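# Pour a ball from its gutter into a roofed box

## Task

Get the ball out of the gutter it is resting in and into the box belonging to the same arm. The box is roofed and has one open side. Moving, raising, rotating or tilting the box beyond a slight amount means failure. Pouring the ball in is allowed. If the ball drops more than slightly below the table surfaces while no robot is carrying it, the task fails. The gutter only holds the ball while its open end stays higher; if the handle points straight up, the ball rolls out. Arm bases in metres, heading in degrees counter-clockwise from +x: arm1 x=-1.78 y=+0.07 z=+0.90 facing -2; arm2 x=+0.00 y=+0.01 z=+0.86 facing +92; arm3 x=+1.78 y=-0.04 z=+0.91 facing -178. At the end, release everything and move the arms away; a result that holds only because a robot is supporting it does not count. Knocking or placing anything outside the work area also fails.

## Robot and tools

Setup: three identical i2rt Big YAM arms, arm1, arm2 and arm3. Each has six revolute joints, a two-finger gripper and a wrist camera that sits on top of the hand looking at the fingertips when joints 1 and 6 are zero and the hand is level and pointing forward. Reach is roughly 1.0 m from the joint1 axis. Loose objects may occasionally be nudged by an outside push.

Frame: one shared scene frame, origin on the floor, +z up, units in metres. The hand point lies midway between the fingertips; the hand z axis runs along the fingers and the fingers open and close along hand y. Base positions and headings are listed in the task.

Joints, all absolute targets in radians (tolerance for done in brackets): joint1_rad -2.879..2.879 (±0.045), rotates the arm about its base, positive counter-clockwise from above, 0 means the arm extends along its base heading. joint2_rad 0..3.141 (±0.14), shoulder; 0 puts the upper arm roughly level pointing backward, increasing raises it and swings it forward. joint3_rad 0..3.019 (±0.09), elbow; 0 is folded, increasing opens it. joint4_rad -1.692..1.57 (±0.055), hand pitch, positive tips the fingers up. joint5_rad -1.57..1.57 (±0.03), sideways hand swing, positive toward the arm's right. joint6_rad -2.094..2.094 (±0.035), hand roll, positive clockwise as seen from behind. gripper_m 0..0.093 (±0.003), fingertip spacing in metres, also absolute; grip force is about 50 to 62 N per pad.

execute_actions: arguments "actions" and optional "cameras". "actions" is a list containing one action or none. The action is an object keyed by arm name; each arm holds a "joints" object naming any subset of joint1_rad..joint6_rad and gripper_m with absolute target values (not offsets). All arms in the action start at the same moment and may finish at different times; an action lasts at most 15 s. Example: {"arm1": {"joints": {"gripper_m": 0.05}}, "arm2": {"joints": {"joint1_rad": 0.3}}}. Joints or arms you omit keep going toward their previous targets. An unknown key or out-of-range value causes the whole call to be rejected with no motion. "cameras" lists names from arm1_cam_wrist, arm2_cam_wrist, arm3_cam_wrist, cam_end_1, cam_end_2, cam_gap_1, cam_gap_2, cam_side, cam_top, or "all"; leaving it out, null or ["all"] returns every camera, [] returns none. With an empty action list you just receive state and images. Images are captured at the end of the call, ordered as given on the "pictures" line.

wait: seconds, 0 to 10; sends no new command and returns the same as an empty call. zoom_image: camera plus region [x0, y0, x1, y1] in pixels, origin top-left, at most 504x504, taken from that camera's latest full image. read_manual: only provides licence text. finished_scene: scene number (1 or 2); cannot be undone, reports success, and starts the next scene. Replying without calling a tool ends every remaining scene.

Reading results: joint_status tells how each commanded motion finished. off_target: came to rest short and may still be pushing. contact_stop or time_out: target dropped and the joint holds where it stopped, except that after time_out a joint may keep a target limited to within 0.375, 0.375, 0.113, 0.225, 0.075, 0.3 rad (joints 1 to 6) and continue pushing; on_its_own lists it and shows "held at" targets, which are not the actual positions. To relieve such a push, send the reported position as the new target. "joint command not followed" (often with a cause: line) means the self/inter-arm collision check blocked that arm's joint targets; the gripper target is still executed, and the blocked targets may be retried on later actions until you send acceptable ones. Once a result reports a stop, the remaining motion calls in that reply are skipped. Very small target changes might not move a joint. Motion between postures can sweep wide because each joint moves at its own speed.

Hazards: the arms do not stop when they touch something and keep pushing hard. The collision check can react late and ignores fingers, gripper housings and wrist cameras between arms; a hard press between two robots fails the run. Holding loads or pushing heats motors: MOTOR HOT appears at 85 °C, and at 100 °C an OVER-TEMPERATURE FAULT releases that arm and it falls (joint_status then says limit_stop_at_motor_heat; send the target again). Avoid drops, slams and hard impacts, do not disturb the box, keep the gutter's open end raised until you pour, do not let the ball fall below table height, and keep everything within the work area.

Cameras: cam_* units are fixed in the room; wrist camera poses come from joint readings. Calibration values are approximate, within a few degrees and millimetres.

Each tool is called in YAML: its name, and indented under it one key for each argument.

## Session

I'll start by looking at the current state of the scene.

execute_actions:
  actions: []

Scene clock: 0.00 s.
arm1.joint_positions: joint1_rad=+0.523 joint2_rad=+0.432 joint3_rad=+1.439 joint4_rad=-1.209 joint5_rad=-0.140 joint6_rad=-0.695 gripper_m=+0.094
arm1.joint_status: not commanded
arm1.hand: x=-1.6664 y=+0.1645 z=+1.5254 quat_wxyz=(-0.635, +0.470, -0.613, +0.017) (m; scene frame)
arm2.joint_positions: joint1_rad=+0.820 joint2_rad=+0.619 joint3_rad=+1.421 joint4_rad=-1.328 joint5_rad=+0.122 joint6_rad=+0.776 gripper_m=+0.095
arm2.joint_status: not commanded
arm2.hand: x=-0.1662 y=+0.1801 z=+1.4181 quat_wxyz=(-0.043, +0.617, -0.610, -0.495) (m; scene frame)
arm3.joint_positions: joint1_rad=+0.153 joint2_rad=+0.335 joint3_rad=+1.586 joint4_rad=-1.295 joint5_rad=-0.195 joint6_rad=+0.241 gripper_m=+0.095
arm3.joint_status: not commanded
arm3.hand: x=+1.7398 y=-0.0826 z=+1.5761 quat_wxyz=(-0.212, -0.720, -0.049, +0.659) (m; scene frame)
pictures: arm1_cam_wrist, arm2_cam_wrist, arm3_cam_wrist, cam_end_1, cam_end_2, cam_gap_1, cam_gap_2, cam_side, cam_top
Images, in order (width x height): arm1_cam_wrist 616x616, arm2_cam_wrist 616x616, arm3_cam_wrist 616x616, cam_end_1 504x504, cam_end_2 504x504, cam_gap_1 504x504, cam_gap_2 504x504, cam_side 504x504, cam_top 504x504.

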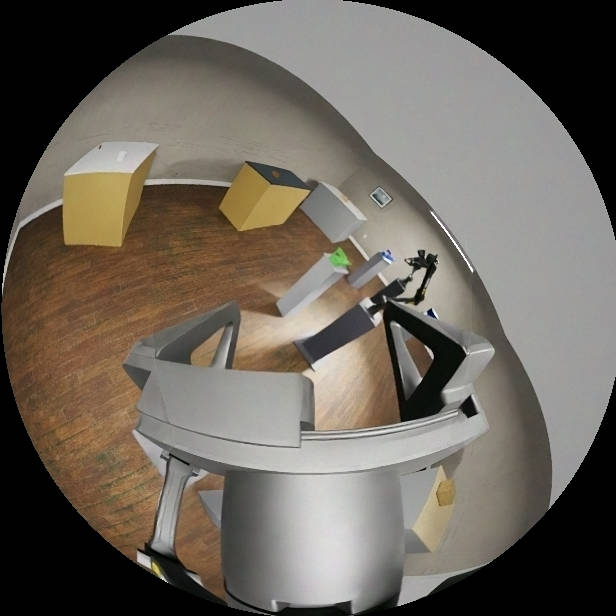

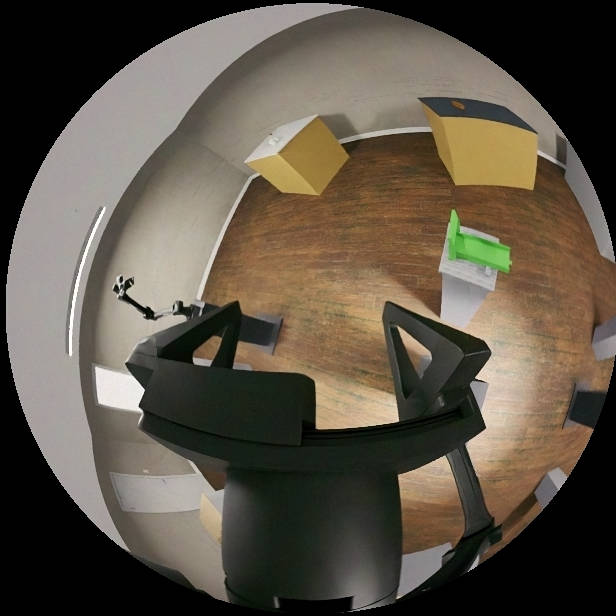

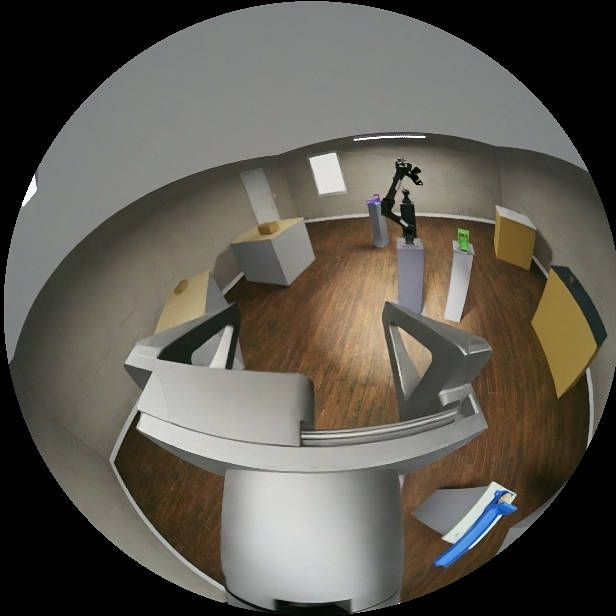

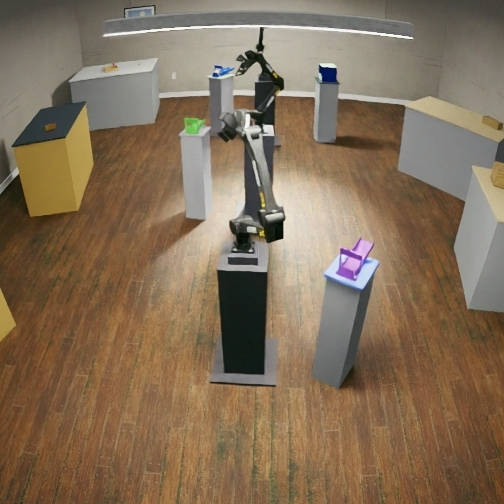

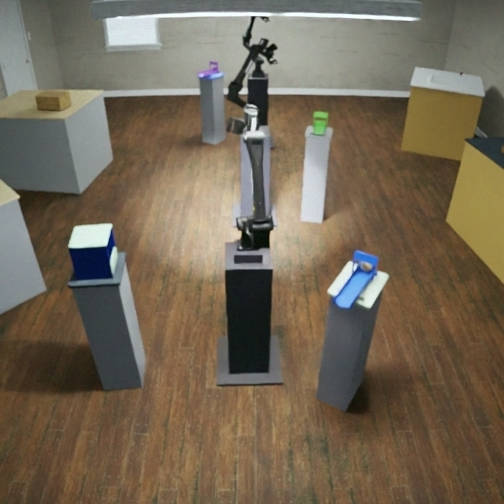

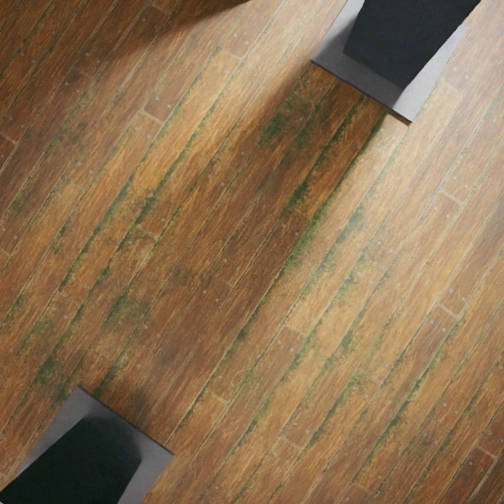

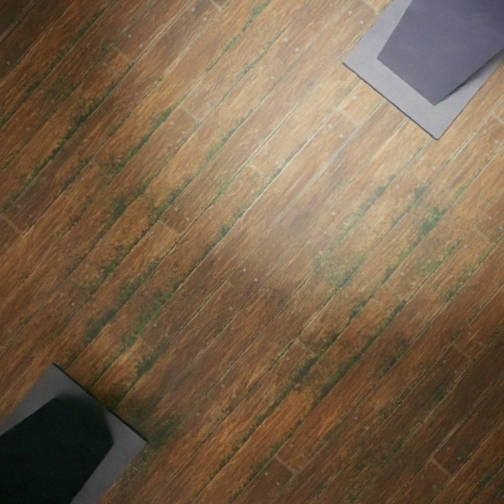

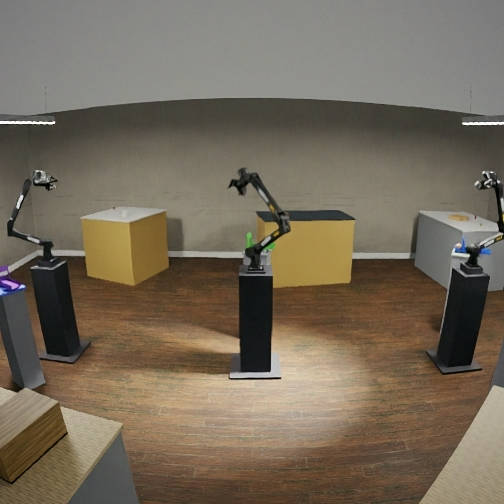

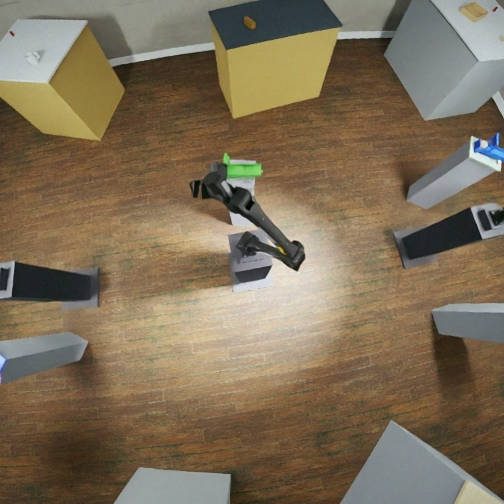

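zoom_image:
  camera: "cam_end_2"
  region: [300, 230, 420, 330]

zoom_image:
  camera: "cam_end_2"
  region: [40, 200, 160, 310]

zoom_image:
  camera: "arm3_cam_wrist"
  region: [400, 450, 560, 590]

zoom_image:
  camera: "cam_end_1"
  region: [180, 40, 360, 150]

zoom_image:
  camera: "cam_end_1"
  region: [300, 220, 400, 310]

Region (300, 230, 420, 330) of cam_end_2's 504x504 image, scaled by 4.200, with more detail than that image has.

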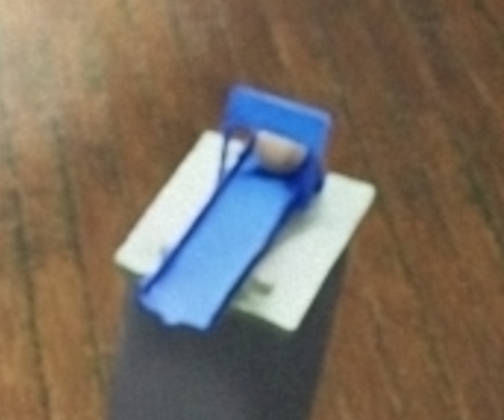

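Region (40, 200, 160, 310) of cam_end_2's 504x504 image, scaled by 4.200, with more detail than that image has; it fills the top 462 rows of this view, and the rest is white.

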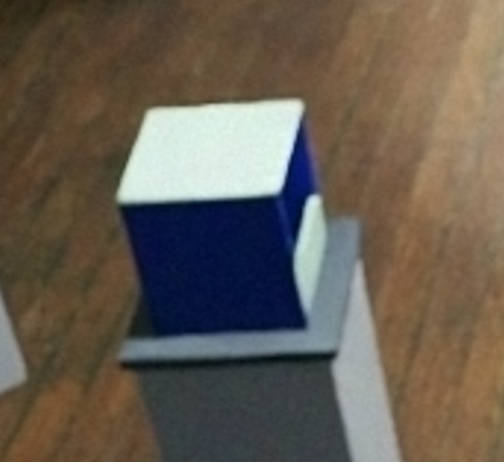

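Region (400, 450, 560, 590) of arm3_cam_wrist's 616x616 image, scaled by 3.150, with more detail than that image has; it fills the top 441 rows of this view, and the rest is white.

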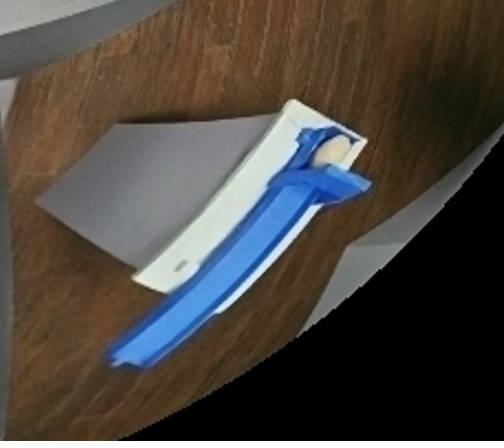

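Region (180, 40, 360, 150) of cam_end_1's 504x504 image, scaled by 2.800, with more detail than that image has.

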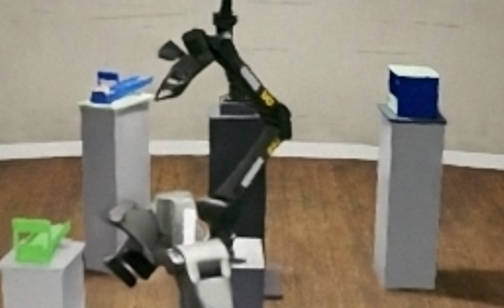

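Region (300, 220, 400, 310) of cam_end_1's 504x504 image, scaled by 5.040, with more detail than that image has; it fills the top 454 rows of this view, and the rest is white.

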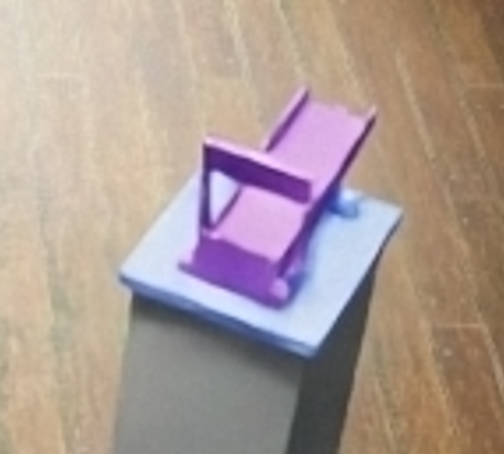

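execute_actions:
  actions:
    - {"arm3": {"joints": {"joint1_rad": -2.09, "joint2_rad": 1.68, "joint3_rad": 1.93, "joint4_rad": -1.65, "joint5_rad": 0.0, "joint6_rad": 0.0, "gripper_m": 0.093}}}
  cameras: ["arm3_cam_wrist", "cam_end_2", "cam_top", "cam_side"]

Scene clock: 68.77 s.
arm1.joint_positions: joint1_rad=+0.523 joint2_rad=+0.432 joint3_rad=+1.439 joint4_rad=-1.209 joint5_rad=-0.140 joint6_rad=-0.695 gripper_m=+0.094
arm1.joint_status: not commanded
arm1.hand: x=-1.6664 y=+0.1645 z=+1.5254 quat_wxyz=(-0.635, +0.470, -0.613, +0.017) (m; scene frame)
arm2.joint_positions: joint1_rad=+0.820 joint2_rad=+0.619 joint3_rad=+1.421 joint4_rad=-1.328 joint5_rad=+0.122 joint6_rad=+0.776 gripper_m=+0.095
arm2.joint_status: not commanded
arm2.hand: x=-0.1662 y=+0.1801 z=+1.4181 quat_wxyz=(-0.043, +0.617, -0.610, -0.495) (m; scene frame)
arm3.joint_positions: joint1_rad=-2.093 joint2_rad=+1.706 joint3_rad=+1.911 joint4_rad=-1.642 joint5_rad=+0.002 joint6_rad=+0.008 gripper_m=+0.093
arm3.joint_status: all done
arm3.hand: x=+2.0397 y=+0.4423 z=+1.2381 quat_wxyz=(+0.058, -0.509, +0.858, +0.037) (m; scene frame)
pictures: arm3_cam_wrist, cam_end_2, cam_side, cam_top
camera_calibration (this result's frames):
arm3_cam_wrist: T_world_to_cam=[[0.877148, -0.480085, 0.0113424, -1.59147], [-0.432828, -0.780135, 0.451718, 0.671626], [-0.208015, -0.401133, -0.892088, 1.82972], [0, 0, 0, 1]] pos_world=[2.06726, 0.493879, 1.34694]
Images, in order (width x height): arm3_cam_wrist 616x616, cam_end_2 504x504, cam_side 504x504, cam_top 504x504.

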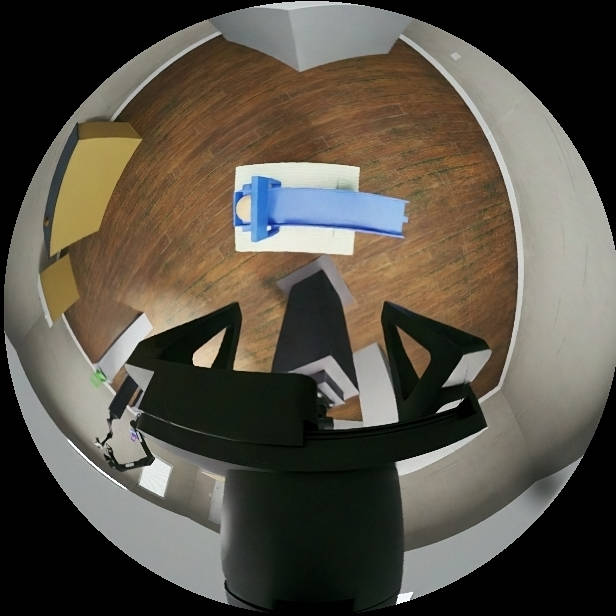

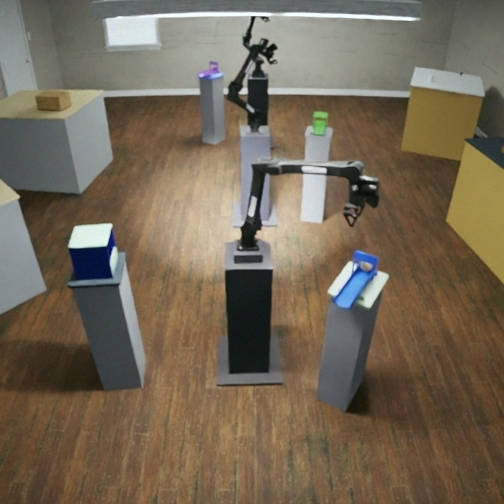

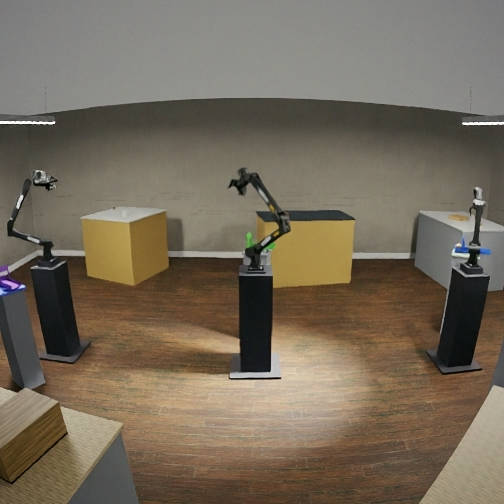

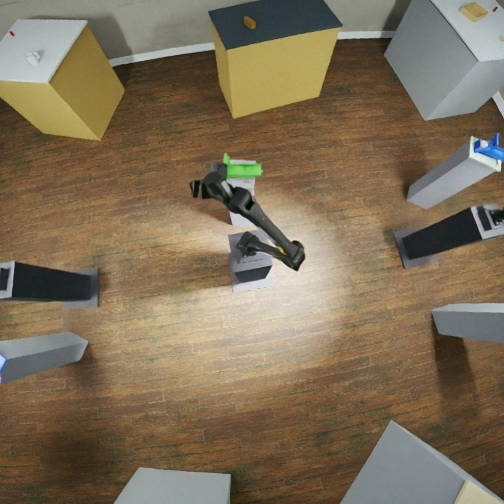

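zoom_image:
  camera: "arm3_cam_wrist"
  region: [220, 140, 430, 270]

zoom_image:
  camera: "cam_side"
  region: [424, 200, 504, 280]

zoom_image:
  camera: "cam_side"
  region: [215, 210, 305, 280]

Region (220, 140, 430, 270) of arm3_cam_wrist's 616x616 image, scaled by 2.400, with more detail than that image has; it fills the top 312 rows of this view, and the rest is white.

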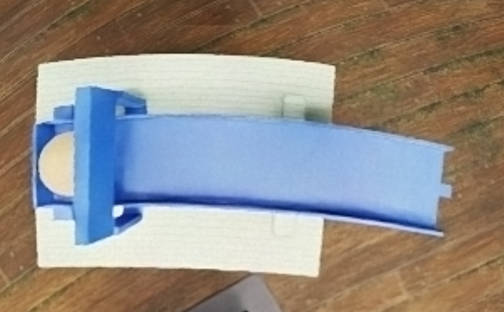

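Region (424, 200, 504, 280) of cam_side's 504x504 image, scaled by 6.300, with more detail than that image has.

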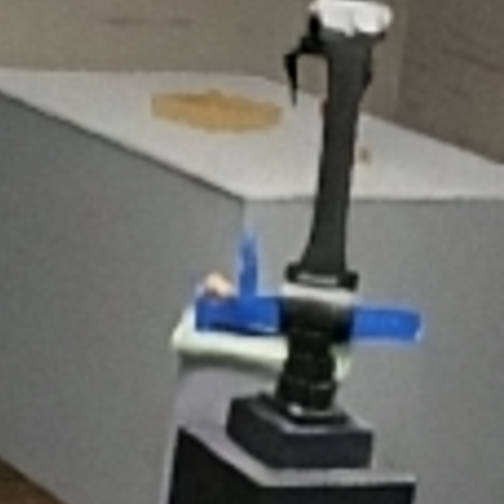

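Region (215, 210, 305, 280) of cam_side's 504x504 image, scaled by 5.600, with more detail than that image has.

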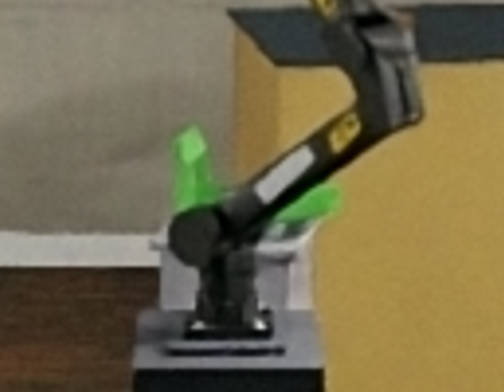

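execute_actions:
  actions:
    - {"arm3": {"joints": {"joint1_rad": -1.864, "joint2_rad": 2.045, "joint3_rad": 2.065, "joint4_rad": -1.605, "joint5_rad": 0.2, "joint6_rad": 0.29, "gripper_m": 0.07}}}
  cameras: ["arm3_cam_wrist", "cam_end_2", "cam_side"]

Scene clock: 134.87 s.
arm1.joint_positions: joint1_rad=+0.523 joint2_rad=+0.432 joint3_rad=+1.439 joint4_rad=-1.209 joint5_rad=-0.140 joint6_rad=-0.695 gripper_m=+0.094
arm1.joint_status: not commanded
arm1.hand: x=-1.6664 y=+0.1645 z=+1.5254 quat_wxyz=(-0.635, +0.470, -0.613, +0.017) (m; scene frame)
arm2.joint_positions: joint1_rad=+0.820 joint2_rad=+0.619 joint3_rad=+1.421 joint4_rad=-1.328 joint5_rad=+0.122 joint6_rad=+0.776 gripper_m=+0.095
arm2.joint_status: not commanded
arm2.hand: x=-0.1662 y=+0.1801 z=+1.4181 quat_wxyz=(-0.043, +0.617, -0.610, -0.495) (m; scene frame)
arm3.joint_positions: joint1_rad=-1.863 joint2_rad=+2.072 joint3_rad=+2.041 joint4_rad=-1.610 joint5_rad=+0.197 joint6_rad=+0.279 gripper_m=+0.070
arm3.joint_status: all done
arm3.hand: x=+1.9756 y=+0.5596 z=+1.0844 quat_wxyz=(+0.046, -0.493, +0.864, -0.091) (m; scene frame)
pictures: arm3_cam_wrist, cam_end_2, cam_side
camera_calibration (this result's frames):
arm3_cam_wrist: T_world_to_cam=[[0.84185, -0.494032, 0.217303, -1.62304], [-0.521308, -0.640078, 0.564392, 0.779018], [-0.139736, -0.588415, -0.796392, 1.59248], [0, 0, 0, 1]] pos_world=[1.99499, 0.633837, 1.18126]
Images, in order (width x height): arm3_cam_wrist 616x616, cam_end_2 504x504, cam_side 504x504.

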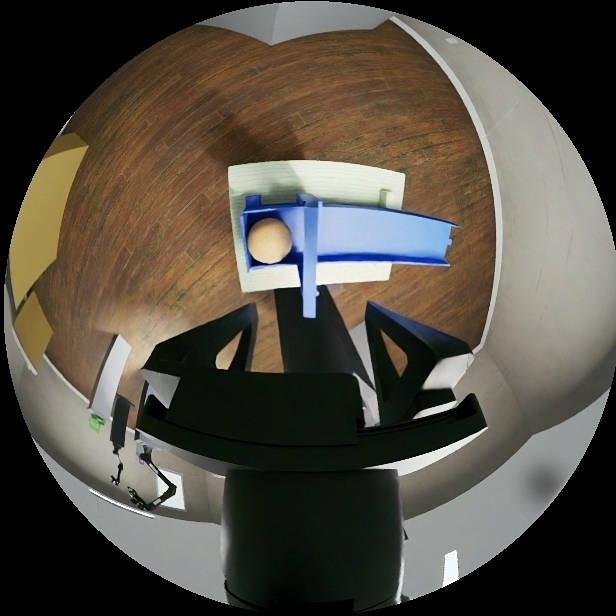

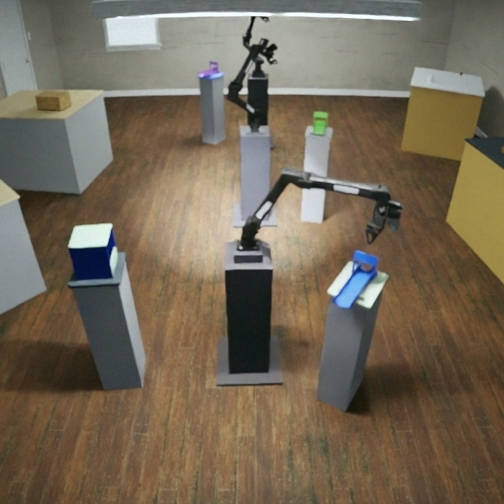

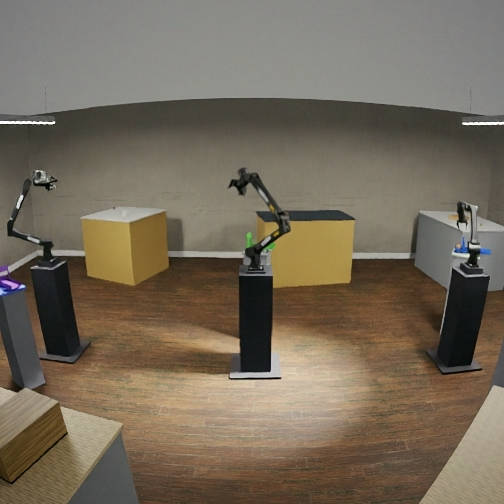

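zoom_image:
  camera: "arm3_cam_wrist"
  region: [220, 150, 470, 330]

Region (220, 150, 470, 330) of arm3_cam_wrist's 616x616 image, scaled by 2.016, with more detail than that image has; it fills the top 363 rows of this view, and the rest is white.

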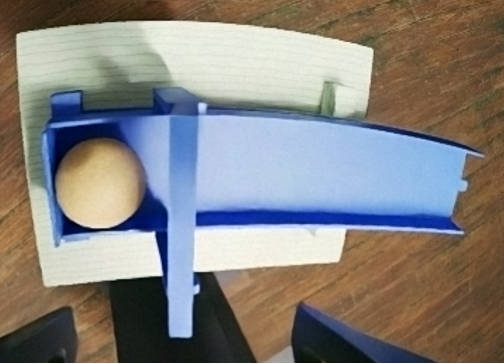

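execute_actions:
  actions:
    - {"arm3": {"joints": {"joint1_rad": -1.893, "joint2_rad": 2.074, "joint3_rad": 1.838, "joint4_rad": -1.343, "joint5_rad": 0.197, "joint6_rad": 0.27, "gripper_m": 0.07}}}
  cameras: ["arm3_cam_wrist", "cam_end_2", "cam_side"]

Scene clock: 164.10 s.
arm1.joint_positions: joint1_rad=+0.523 joint2_rad=+0.432 joint3_rad=+1.439 joint4_rad=-1.209 joint5_rad=-0.140 joint6_rad=-0.695 gripper_m=+0.094
arm1.joint_status: not commanded
arm1.hand: x=-1.6664 y=+0.1645 z=+1.5254 quat_wxyz=(-0.635, +0.470, -0.613, +0.017) (m; scene frame)
arm2.joint_positions: joint1_rad=+0.820 joint2_rad=+0.619 joint3_rad=+1.421 joint4_rad=-1.328 joint5_rad=+0.122 joint6_rad=+0.776 gripper_m=+0.095
arm2.joint_status: not commanded
arm2.hand: x=-0.1662 y=+0.1801 z=+1.4181 quat_wxyz=(-0.043, +0.617, -0.610, -0.495) (m; scene frame)
arm3.joint_positions: joint1_rad=-1.889 joint2_rad=+2.070 joint3_rad=+1.841 joint4_rad=-1.353 joint5_rad=+0.197 joint6_rad=+0.280 gripper_m=+0.070
arm3.joint_status: all done
arm3.hand: x=+1.9919 y=+0.5584 z=+1.0090 quat_wxyz=(+0.066, -0.479, +0.872, -0.071) (m; scene frame)
pictures: arm3_cam_wrist, cam_end_2, cam_side
camera_calibration (this result's frames):
arm3_cam_wrist: T_world_to_cam=[[0.824788, -0.528269, 0.201634, -1.55203], [-0.547284, -0.656179, 0.519527, 0.935373], [-0.142143, -0.538851, -0.830322, 1.54537], [0, 0, 0, 1]] pos_world=[2.01168, 0.626605, 1.11014]
Images, in order (width x height): arm3_cam_wrist 616x616, cam_end_2 504x504, cam_side 504x504.

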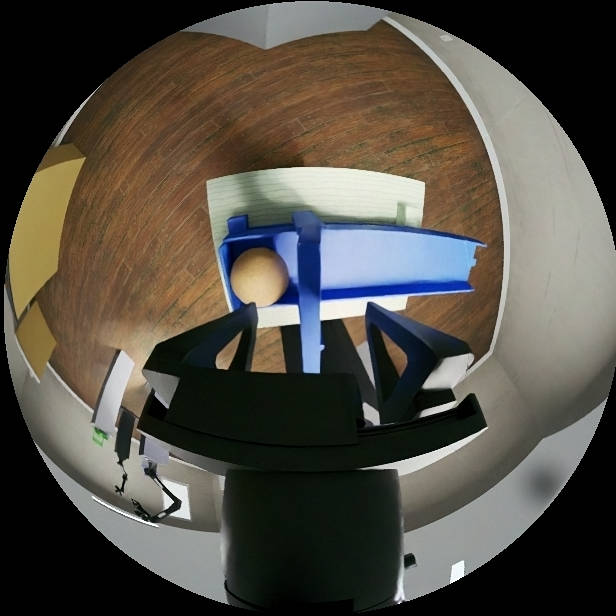

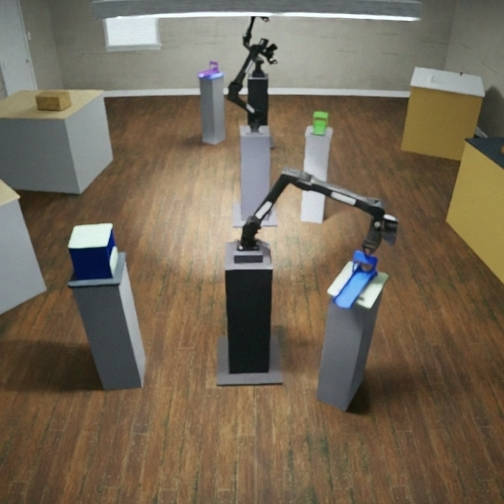

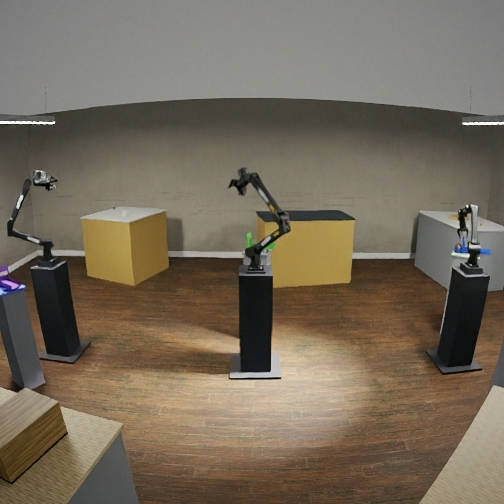

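execute_actions:
  actions:
    - {"arm3": {"joints": {"joint1_rad": -1.9, "joint2_rad": 2.074, "joint3_rad": 1.764, "joint4_rad": -1.295, "joint5_rad": 0.197, "joint6_rad": 0.265, "gripper_m": 0.07}}}
  cameras: ["arm3_cam_wrist", "cam_end_2", "cam_side"]

Scene clock: 171.03 s.
arm1.joint_positions: joint1_rad=+0.523 joint2_rad=+0.432 joint3_rad=+1.439 joint4_rad=-1.209 joint5_rad=-0.140 joint6_rad=-0.695 gripper_m=+0.094
arm1.joint_status: not commanded
arm1.hand: x=-1.6664 y=+0.1645 z=+1.5254 quat_wxyz=(-0.635, +0.470, -0.613, +0.017) (m; scene frame)
arm2.joint_positions: joint1_rad=+0.820 joint2_rad=+0.619 joint3_rad=+1.421 joint4_rad=-1.328 joint5_rad=+0.122 joint6_rad=+0.776 gripper_m=+0.095
arm2.joint_status: not commanded
arm2.hand: x=-0.1662 y=+0.1801 z=+1.4181 quat_wxyz=(-0.043, +0.617, -0.610, -0.495) (m; scene frame)
arm3.joint_positions: joint1_rad=-1.889 joint2_rad=+2.070 joint3_rad=+1.767 joint4_rad=-1.304 joint5_rad=+0.197 joint6_rad=+0.275 gripper_m=+0.070
arm3.joint_status: all done
arm3.hand: x=+1.9880 y=+0.5457 z=+0.9819 quat_wxyz=(+0.056, -0.482, +0.871, -0.080) (m; scene frame)
pictures: arm3_cam_wrist, cam_end_2, cam_side
camera_calibration (this result's frames):
arm3_cam_wrist: T_world_to_cam=[[0.828728, -0.519344, 0.208546, -1.56962], [-0.540339, -0.645457, 0.539832, 0.899293], [-0.145751, -0.56006, -0.81553, 1.51969], [0, 0, 0, 1]] pos_world=[2.0082, 0.616403, 1.08122]
Images, in order (width x height): arm3_cam_wrist 616x616, cam_end_2 504x504, cam_side 504x504.

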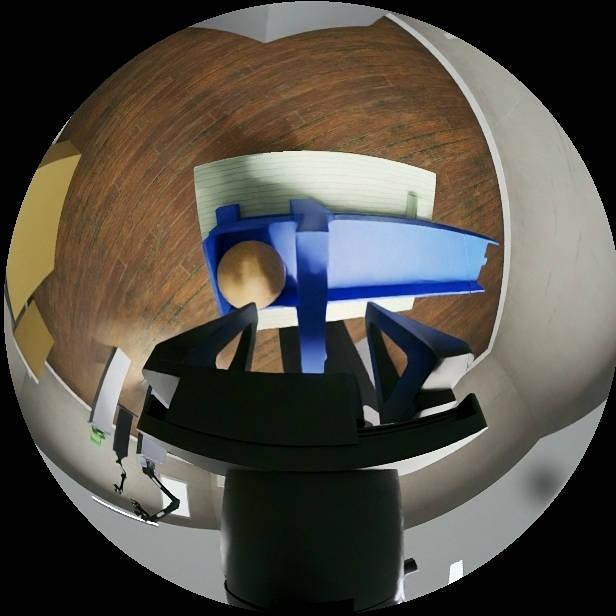

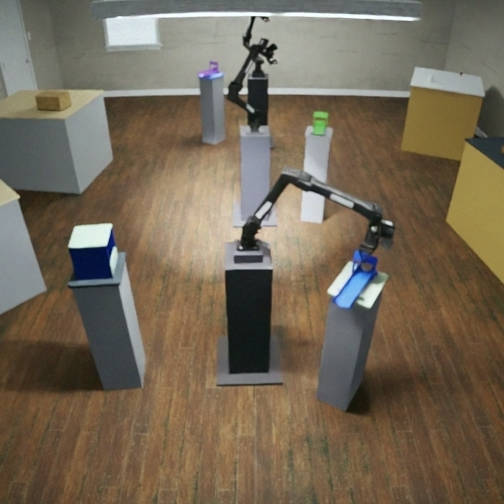

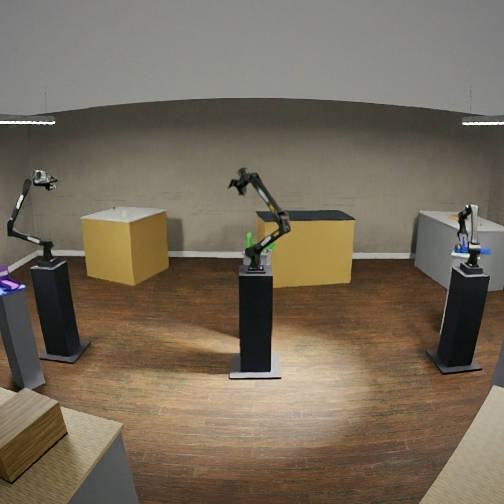

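zoom_image:
  camera: "cam_end_2"
  region: [310, 200, 420, 320]

zoom_image:
  camera: "arm3_cam_wrist"
  region: [190, 180, 430, 390]

Region (310, 200, 420, 320) of cam_end_2's 504x504 image, scaled by 4.200, with more detail than that image has; it fills the left 462 columns of this view, and the rest is white.

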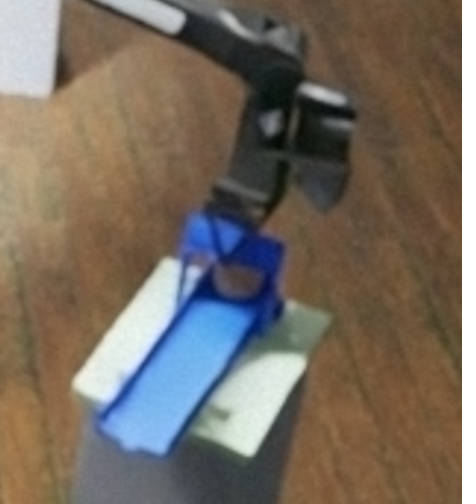

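Region (190, 180, 430, 390) of arm3_cam_wrist's 616x616 image, scaled by 2.100, with more detail than that image has; it fills the top 441 rows of this view, and the rest is white.

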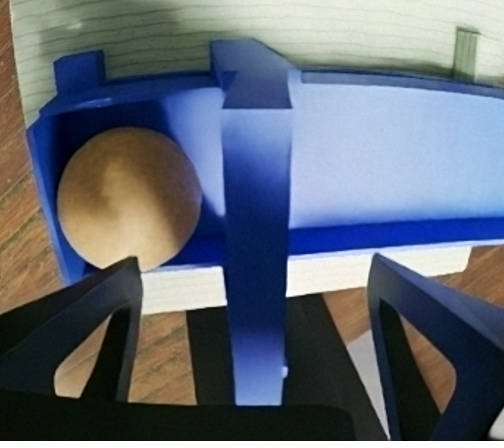

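execute_actions:
  actions:
    - {"arm3": {"joints": {"gripper_m": 0.0}}}
  cameras: ["arm3_cam_wrist", "cam_end_2"]

Scene clock: 176.13 s.
arm1.joint_positions: joint1_rad=+0.523 joint2_rad=+0.432 joint3_rad=+1.439 joint4_rad=-1.209 joint5_rad=-0.140 joint6_rad=-0.695 gripper_m=+0.094
arm1.joint_status: not commanded
arm1.hand: x=-1.6664 y=+0.1645 z=+1.5254 quat_wxyz=(-0.635, +0.470, -0.613, +0.017) (m; scene frame)
arm2.joint_positions: joint1_rad=+0.820 joint2_rad=+0.619 joint3_rad=+1.421 joint4_rad=-1.328 joint5_rad=+0.122 joint6_rad=+0.776 gripper_m=+0.095
arm2.joint_status: not commanded
arm2.hand: x=-0.1662 y=+0.1801 z=+1.4181 quat_wxyz=(-0.043, +0.617, -0.610, -0.495) (m; scene frame)
arm3.joint_positions: joint1_rad=-1.889 joint2_rad=+2.070 joint3_rad=+1.767 joint4_rad=-1.304 joint5_rad=+0.205 joint6_rad=+0.274 gripper_m=+0.012
arm3.joint_status: gripper_m off_target (ended at +0.012, target +0.000)
arm3.hand: x=+1.9893 y=+0.5453 z=+0.9822 quat_wxyz=(+0.059, -0.483, +0.870, -0.082) (m; scene frame)
pictures: arm3_cam_wrist, cam_end_2
camera_calibration (this result's frames):
arm3_cam_wrist: T_world_to_cam=[[0.828106, -0.517387, 0.215757, -1.57779], [-0.543086, -0.645091, 0.537509, 0.90714], [-0.138918, -0.562289, -0.815189, 1.50717], [0, 0, 0, 1]] pos_world=[2.0086, 0.616323, 1.08145]
Images, in order (width x height): arm3_cam_wrist 616x616, cam_end_2 504x504.

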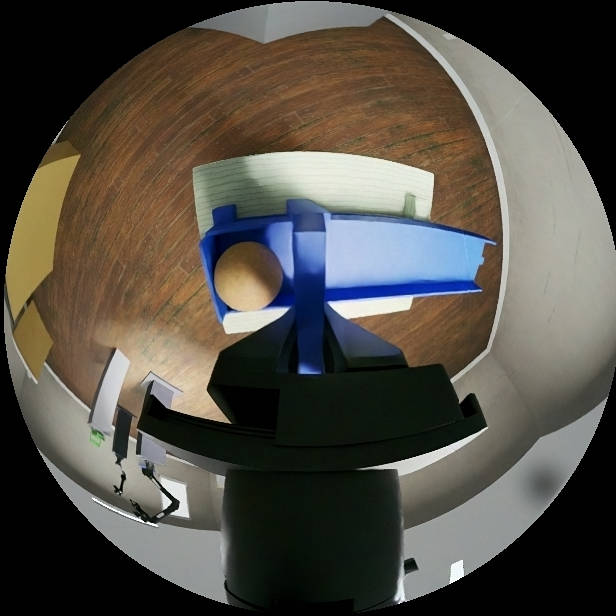

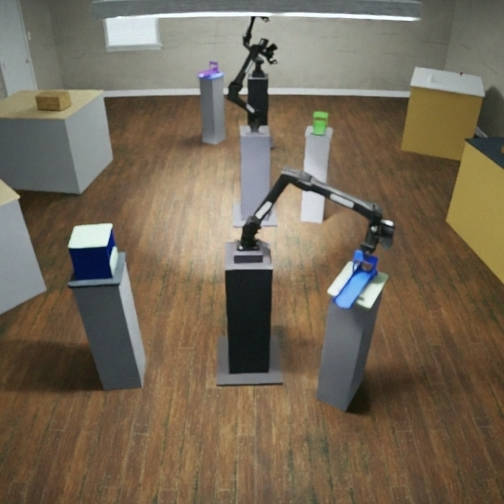

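execute_actions:
  actions:
    - {"arm3": {"joints": {"joint3_rad": 1.95, "joint4_rad": -1.47, "joint5_rad": 0.24}}}
  cameras: ["arm3_cam_wrist", "cam_end_2"]

Scene clock: 183.80 s.
arm1.joint_positions: joint1_rad=+0.523 joint2_rad=+0.432 joint3_rad=+1.439 joint4_rad=-1.209 joint5_rad=-0.140 joint6_rad=-0.695 gripper_m=+0.094
arm1.joint_status: not commanded
arm1.hand: x=-1.6664 y=+0.1645 z=+1.5254 quat_wxyz=(-0.635, +0.470, -0.613, +0.017) (m; scene frame)
arm2.joint_positions: joint1_rad=+0.820 joint2_rad=+0.619 joint3_rad=+1.421 joint4_rad=-1.328 joint5_rad=+0.122 joint6_rad=+0.776 gripper_m=+0.095
arm2.joint_status: not commanded
arm2.hand: x=-0.1662 y=+0.1801 z=+1.4181 quat_wxyz=(-0.043, +0.617, -0.610, -0.495) (m; scene frame)
arm3.joint_positions: joint1_rad=-1.891 joint2_rad=+2.075 joint3_rad=+1.897 joint4_rad=-1.460 joint5_rad=+0.233 joint6_rad=+0.273 gripper_m=+0.012
arm3.joint_status: all done
arm3.hand: x=+1.9968 y=+0.5482 z=+1.0290 quat_wxyz=(+0.058, -0.483, +0.868, -0.103) (m; scene frame)
pictures: arm3_cam_wrist, cam_end_2
camera_calibration (this result's frames):
arm3_cam_wrist: T_world_to_cam=[[0.823637, -0.508967, 0.25015, -1.62368], [-0.553282, -0.624313, 0.551464, 0.882534], [-0.124505, -0.592609, -0.795809, 1.51592], [0, 0, 0, 1]] pos_world=[2.01435, 0.622926, 1.12586]
Images, in order (width x height): arm3_cam_wrist 616x616, cam_end_2 504x504.

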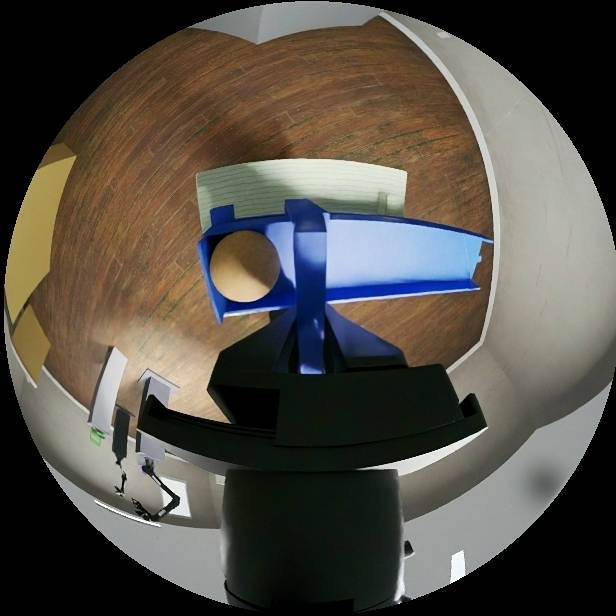

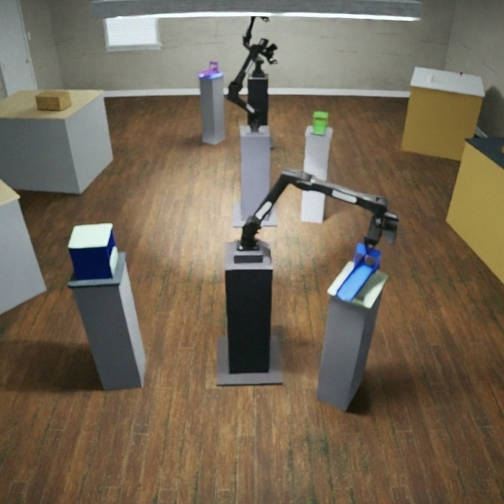

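zoom_image:
  camera: "arm3_cam_wrist"
  region: [190, 180, 510, 340]

Region (190, 180, 510, 340) of arm3_cam_wrist's 616x616 image, scaled by 1.575, with more detail than that image has.

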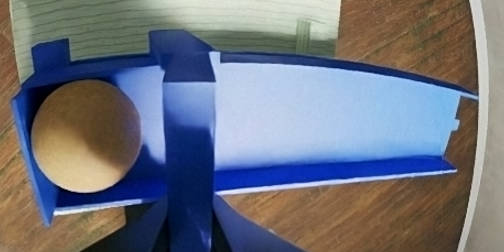

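execute_actions:
  actions:
    - {"arm3": {"joints": {"joint5_rad": 0.6, "joint6_rad": 0.0}}}
  cameras: ["arm3_cam_wrist", "cam_end_2"]

Scene clock: 247.43 s.
arm1.joint_positions: joint1_rad=+0.523 joint2_rad=+0.432 joint3_rad=+1.439 joint4_rad=-1.209 joint5_rad=-0.140 joint6_rad=-0.695 gripper_m=+0.094
arm1.joint_status: not commanded
arm1.hand: x=-1.6664 y=+0.1645 z=+1.5254 quat_wxyz=(-0.635, +0.470, -0.613, +0.017) (m; scene frame)
arm2.joint_positions: joint1_rad=+0.820 joint2_rad=+0.619 joint3_rad=+1.421 joint4_rad=-1.328 joint5_rad=+0.122 joint6_rad=+0.776 gripper_m=+0.095
arm2.joint_status: not commanded
arm2.hand: x=-0.1662 y=+0.1801 z=+1.4181 quat_wxyz=(-0.043, +0.617, -0.610, -0.495) (m; scene frame)
arm3.joint_positions: joint1_rad=-1.891 joint2_rad=+2.075 joint3_rad=+1.897 joint4_rad=-1.461 joint5_rad=+0.588 joint6_rad=+0.010 gripper_m=+0.011
arm3.joint_status: all done
arm3.hand: x=+2.0506 y=+0.5336 z=+1.0529 quat_wxyz=(+0.149, -0.576, +0.765, -0.248) (m; scene frame)
pictures: arm3_cam_wrist, cam_end_2
camera_calibration (this result's frames):
arm3_cam_wrist: T_world_to_cam=[[0.799277, -0.209065, 0.563425, -2.12134], [-0.538881, -0.664327, 0.517954, 0.917094], [0.266013, -0.717608, -0.643643, 0.638713], [0, 0, 0, 1]] pos_world=[2.01984, 0.624097, 1.13131]
Images, in order (width x height): arm3_cam_wrist 616x616, cam_end_2 504x504.

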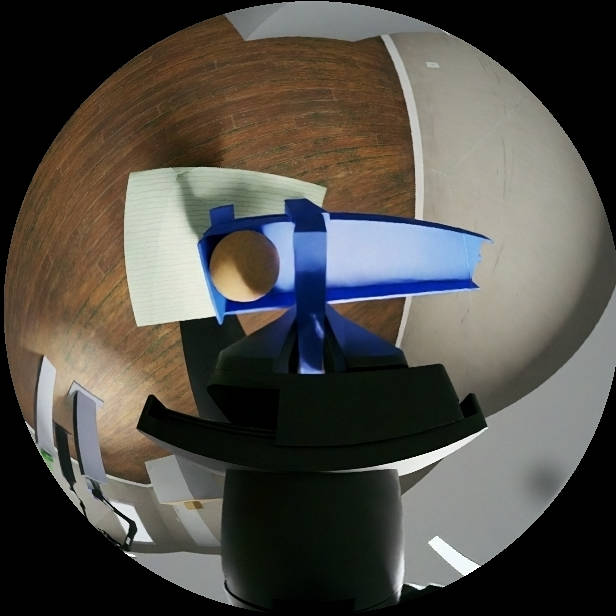

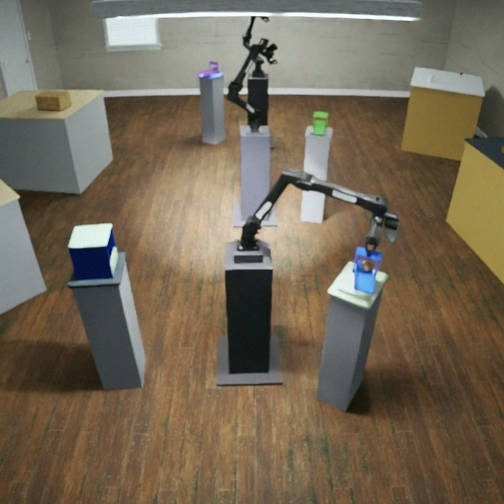

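execute_actions:
  actions:
    - {"arm3": {"joints": {"joint1_rad": -1.3, "joint2_rad": 1.5, "joint6_rad": -0.785}}}
  cameras: ["arm3_cam_wrist", "cam_end_2"]

Scene clock: 257.73 s.
arm1.joint_positions: joint1_rad=+0.523 joint2_rad=+0.432 joint3_rad=+1.439 joint4_rad=-1.209 joint5_rad=-0.140 joint6_rad=-0.695 gripper_m=+0.094
arm1.joint_status: not commanded
arm1.hand: x=-1.6664 y=+0.1645 z=+1.5254 quat_wxyz=(-0.635, +0.470, -0.613, +0.017) (m; scene frame)
arm2.joint_positions: joint1_rad=+0.820 joint2_rad=+0.619 joint3_rad=+1.421 joint4_rad=-1.328 joint5_rad=+0.122 joint6_rad=+0.776 gripper_m=+0.095
arm2.joint_status: not commanded
arm2.hand: x=-0.1662 y=+0.1801 z=+1.4181 quat_wxyz=(-0.043, +0.617, -0.610, -0.495) (m; scene frame)
arm3.joint_positions: joint1_rad=-1.309 joint2_rad=+1.511 joint3_rad=+1.923 joint4_rad=-1.470 joint5_rad=+0.593 joint6_rad=-0.775 gripper_m=+0.011
arm3.joint_status: all done
arm3.hand: x=+1.7226 y=+0.4885 z=+1.3854 quat_wxyz=(+0.356, -0.877, +0.303, -0.114) (m; scene frame)
pictures: arm3_cam_wrist, cam_end_2
camera_calibration (this result's frames):
arm3_cam_wrist: T_world_to_cam=[[0.441959, 0.555125, 0.704634, -2.00938], [0.409446, -0.823752, 0.392157, -0.843284], [0.798139, 0.115192, -0.591358, -0.488293], [0, 0, 0, 1]] pos_world=[1.62307, 0.477048, 1.45782]
Images, in order (width x height): arm3_cam_wrist 616x616, cam_end_2 504x504.

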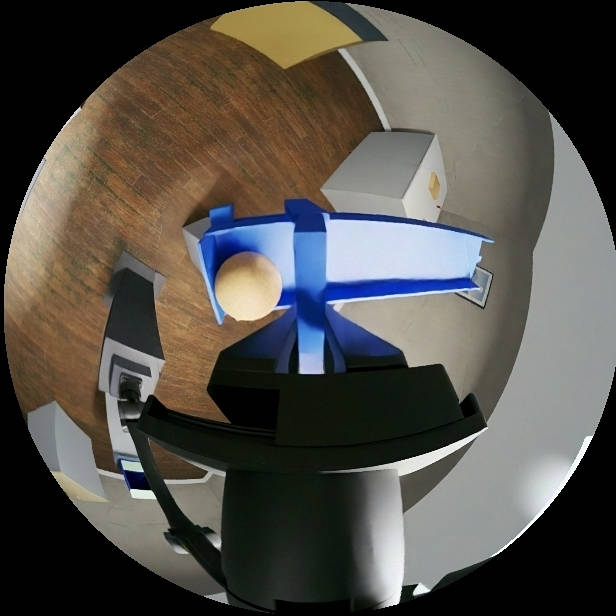

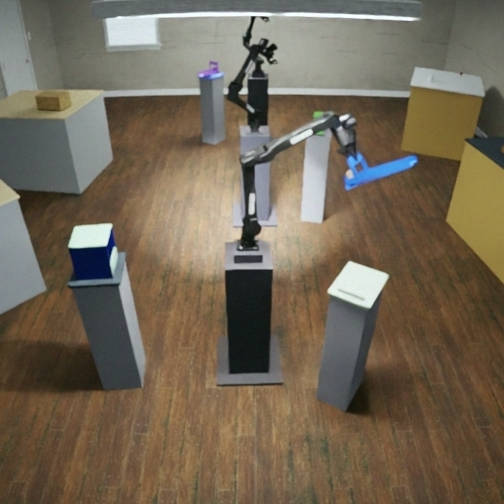

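execute_actions:
  actions:
    - {"arm3": {"joints": {"joint1_rad": 0.2, "joint2_rad": 0.88, "joint3_rad": 1.0, "joint4_rad": -1.17}}}
  cameras: ["arm3_cam_wrist", "cam_end_2"]

Scene clock: 268.10 s.
arm1.joint_positions: joint1_rad=+0.523 joint2_rad=+0.432 joint3_rad=+1.439 joint4_rad=-1.209 joint5_rad=-0.140 joint6_rad=-0.695 gripper_m=+0.094
arm1.joint_status: not commanded
arm1.hand: x=-1.6664 y=+0.1645 z=+1.5254 quat_wxyz=(-0.635, +0.470, -0.613, +0.017) (m; scene frame)
arm2.joint_positions: joint1_rad=+0.820 joint2_rad=+0.619 joint3_rad=+1.421 joint4_rad=-1.328 joint5_rad=+0.122 joint6_rad=+0.776 gripper_m=+0.095
arm2.joint_status: not commanded
arm2.hand: x=-0.1662 y=+0.1801 z=+1.4181 quat_wxyz=(-0.043, +0.617, -0.610, -0.495) (m; scene frame)
arm3.joint_positions: joint1_rad=+0.197 joint2_rad=+0.893 joint3_rad=+0.987 joint4_rad=-1.187 joint5_rad=+0.590 joint6_rad=-0.778 gripper_m=+0.011
arm3.joint_status: all done
arm3.hand: x=+1.4502 y=-0.0174 z=+1.2175 quat_wxyz=(+0.336, -0.846, -0.388, +0.141) (m; scene frame)
pictures: arm3_cam_wrist, cam_end_2
camera_calibration (this result's frames):
arm3_cam_wrist: T_world_to_cam=[[-0.555073, 0.464558, 0.689985, -0.0276537], [0.830692, 0.35243, 0.430981, -1.72034], [-0.0429556, 0.812391, -0.581528, 0.908046], [0, 0, 0, 1]] pos_world=[1.45273, -0.118543, 1.28857]
Images, in order (width x height): arm3_cam_wrist 616x616, cam_end_2 504x504.

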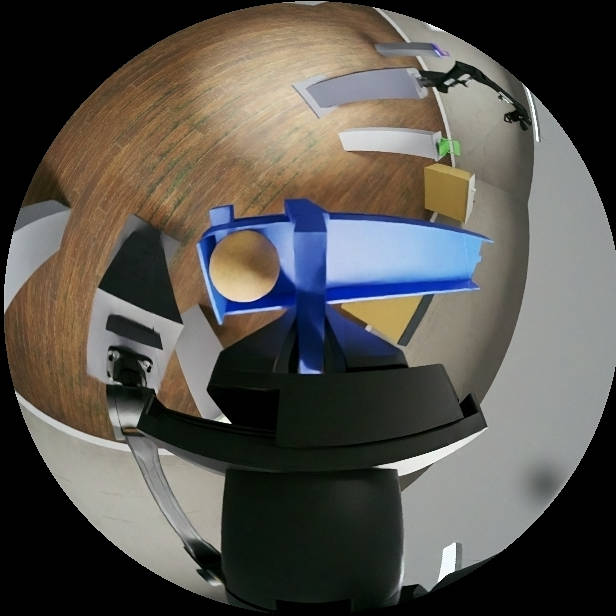

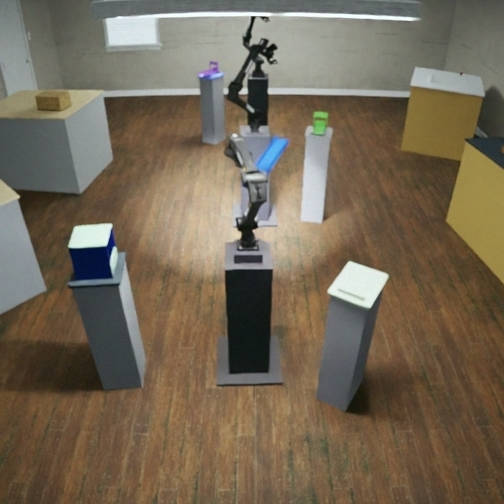

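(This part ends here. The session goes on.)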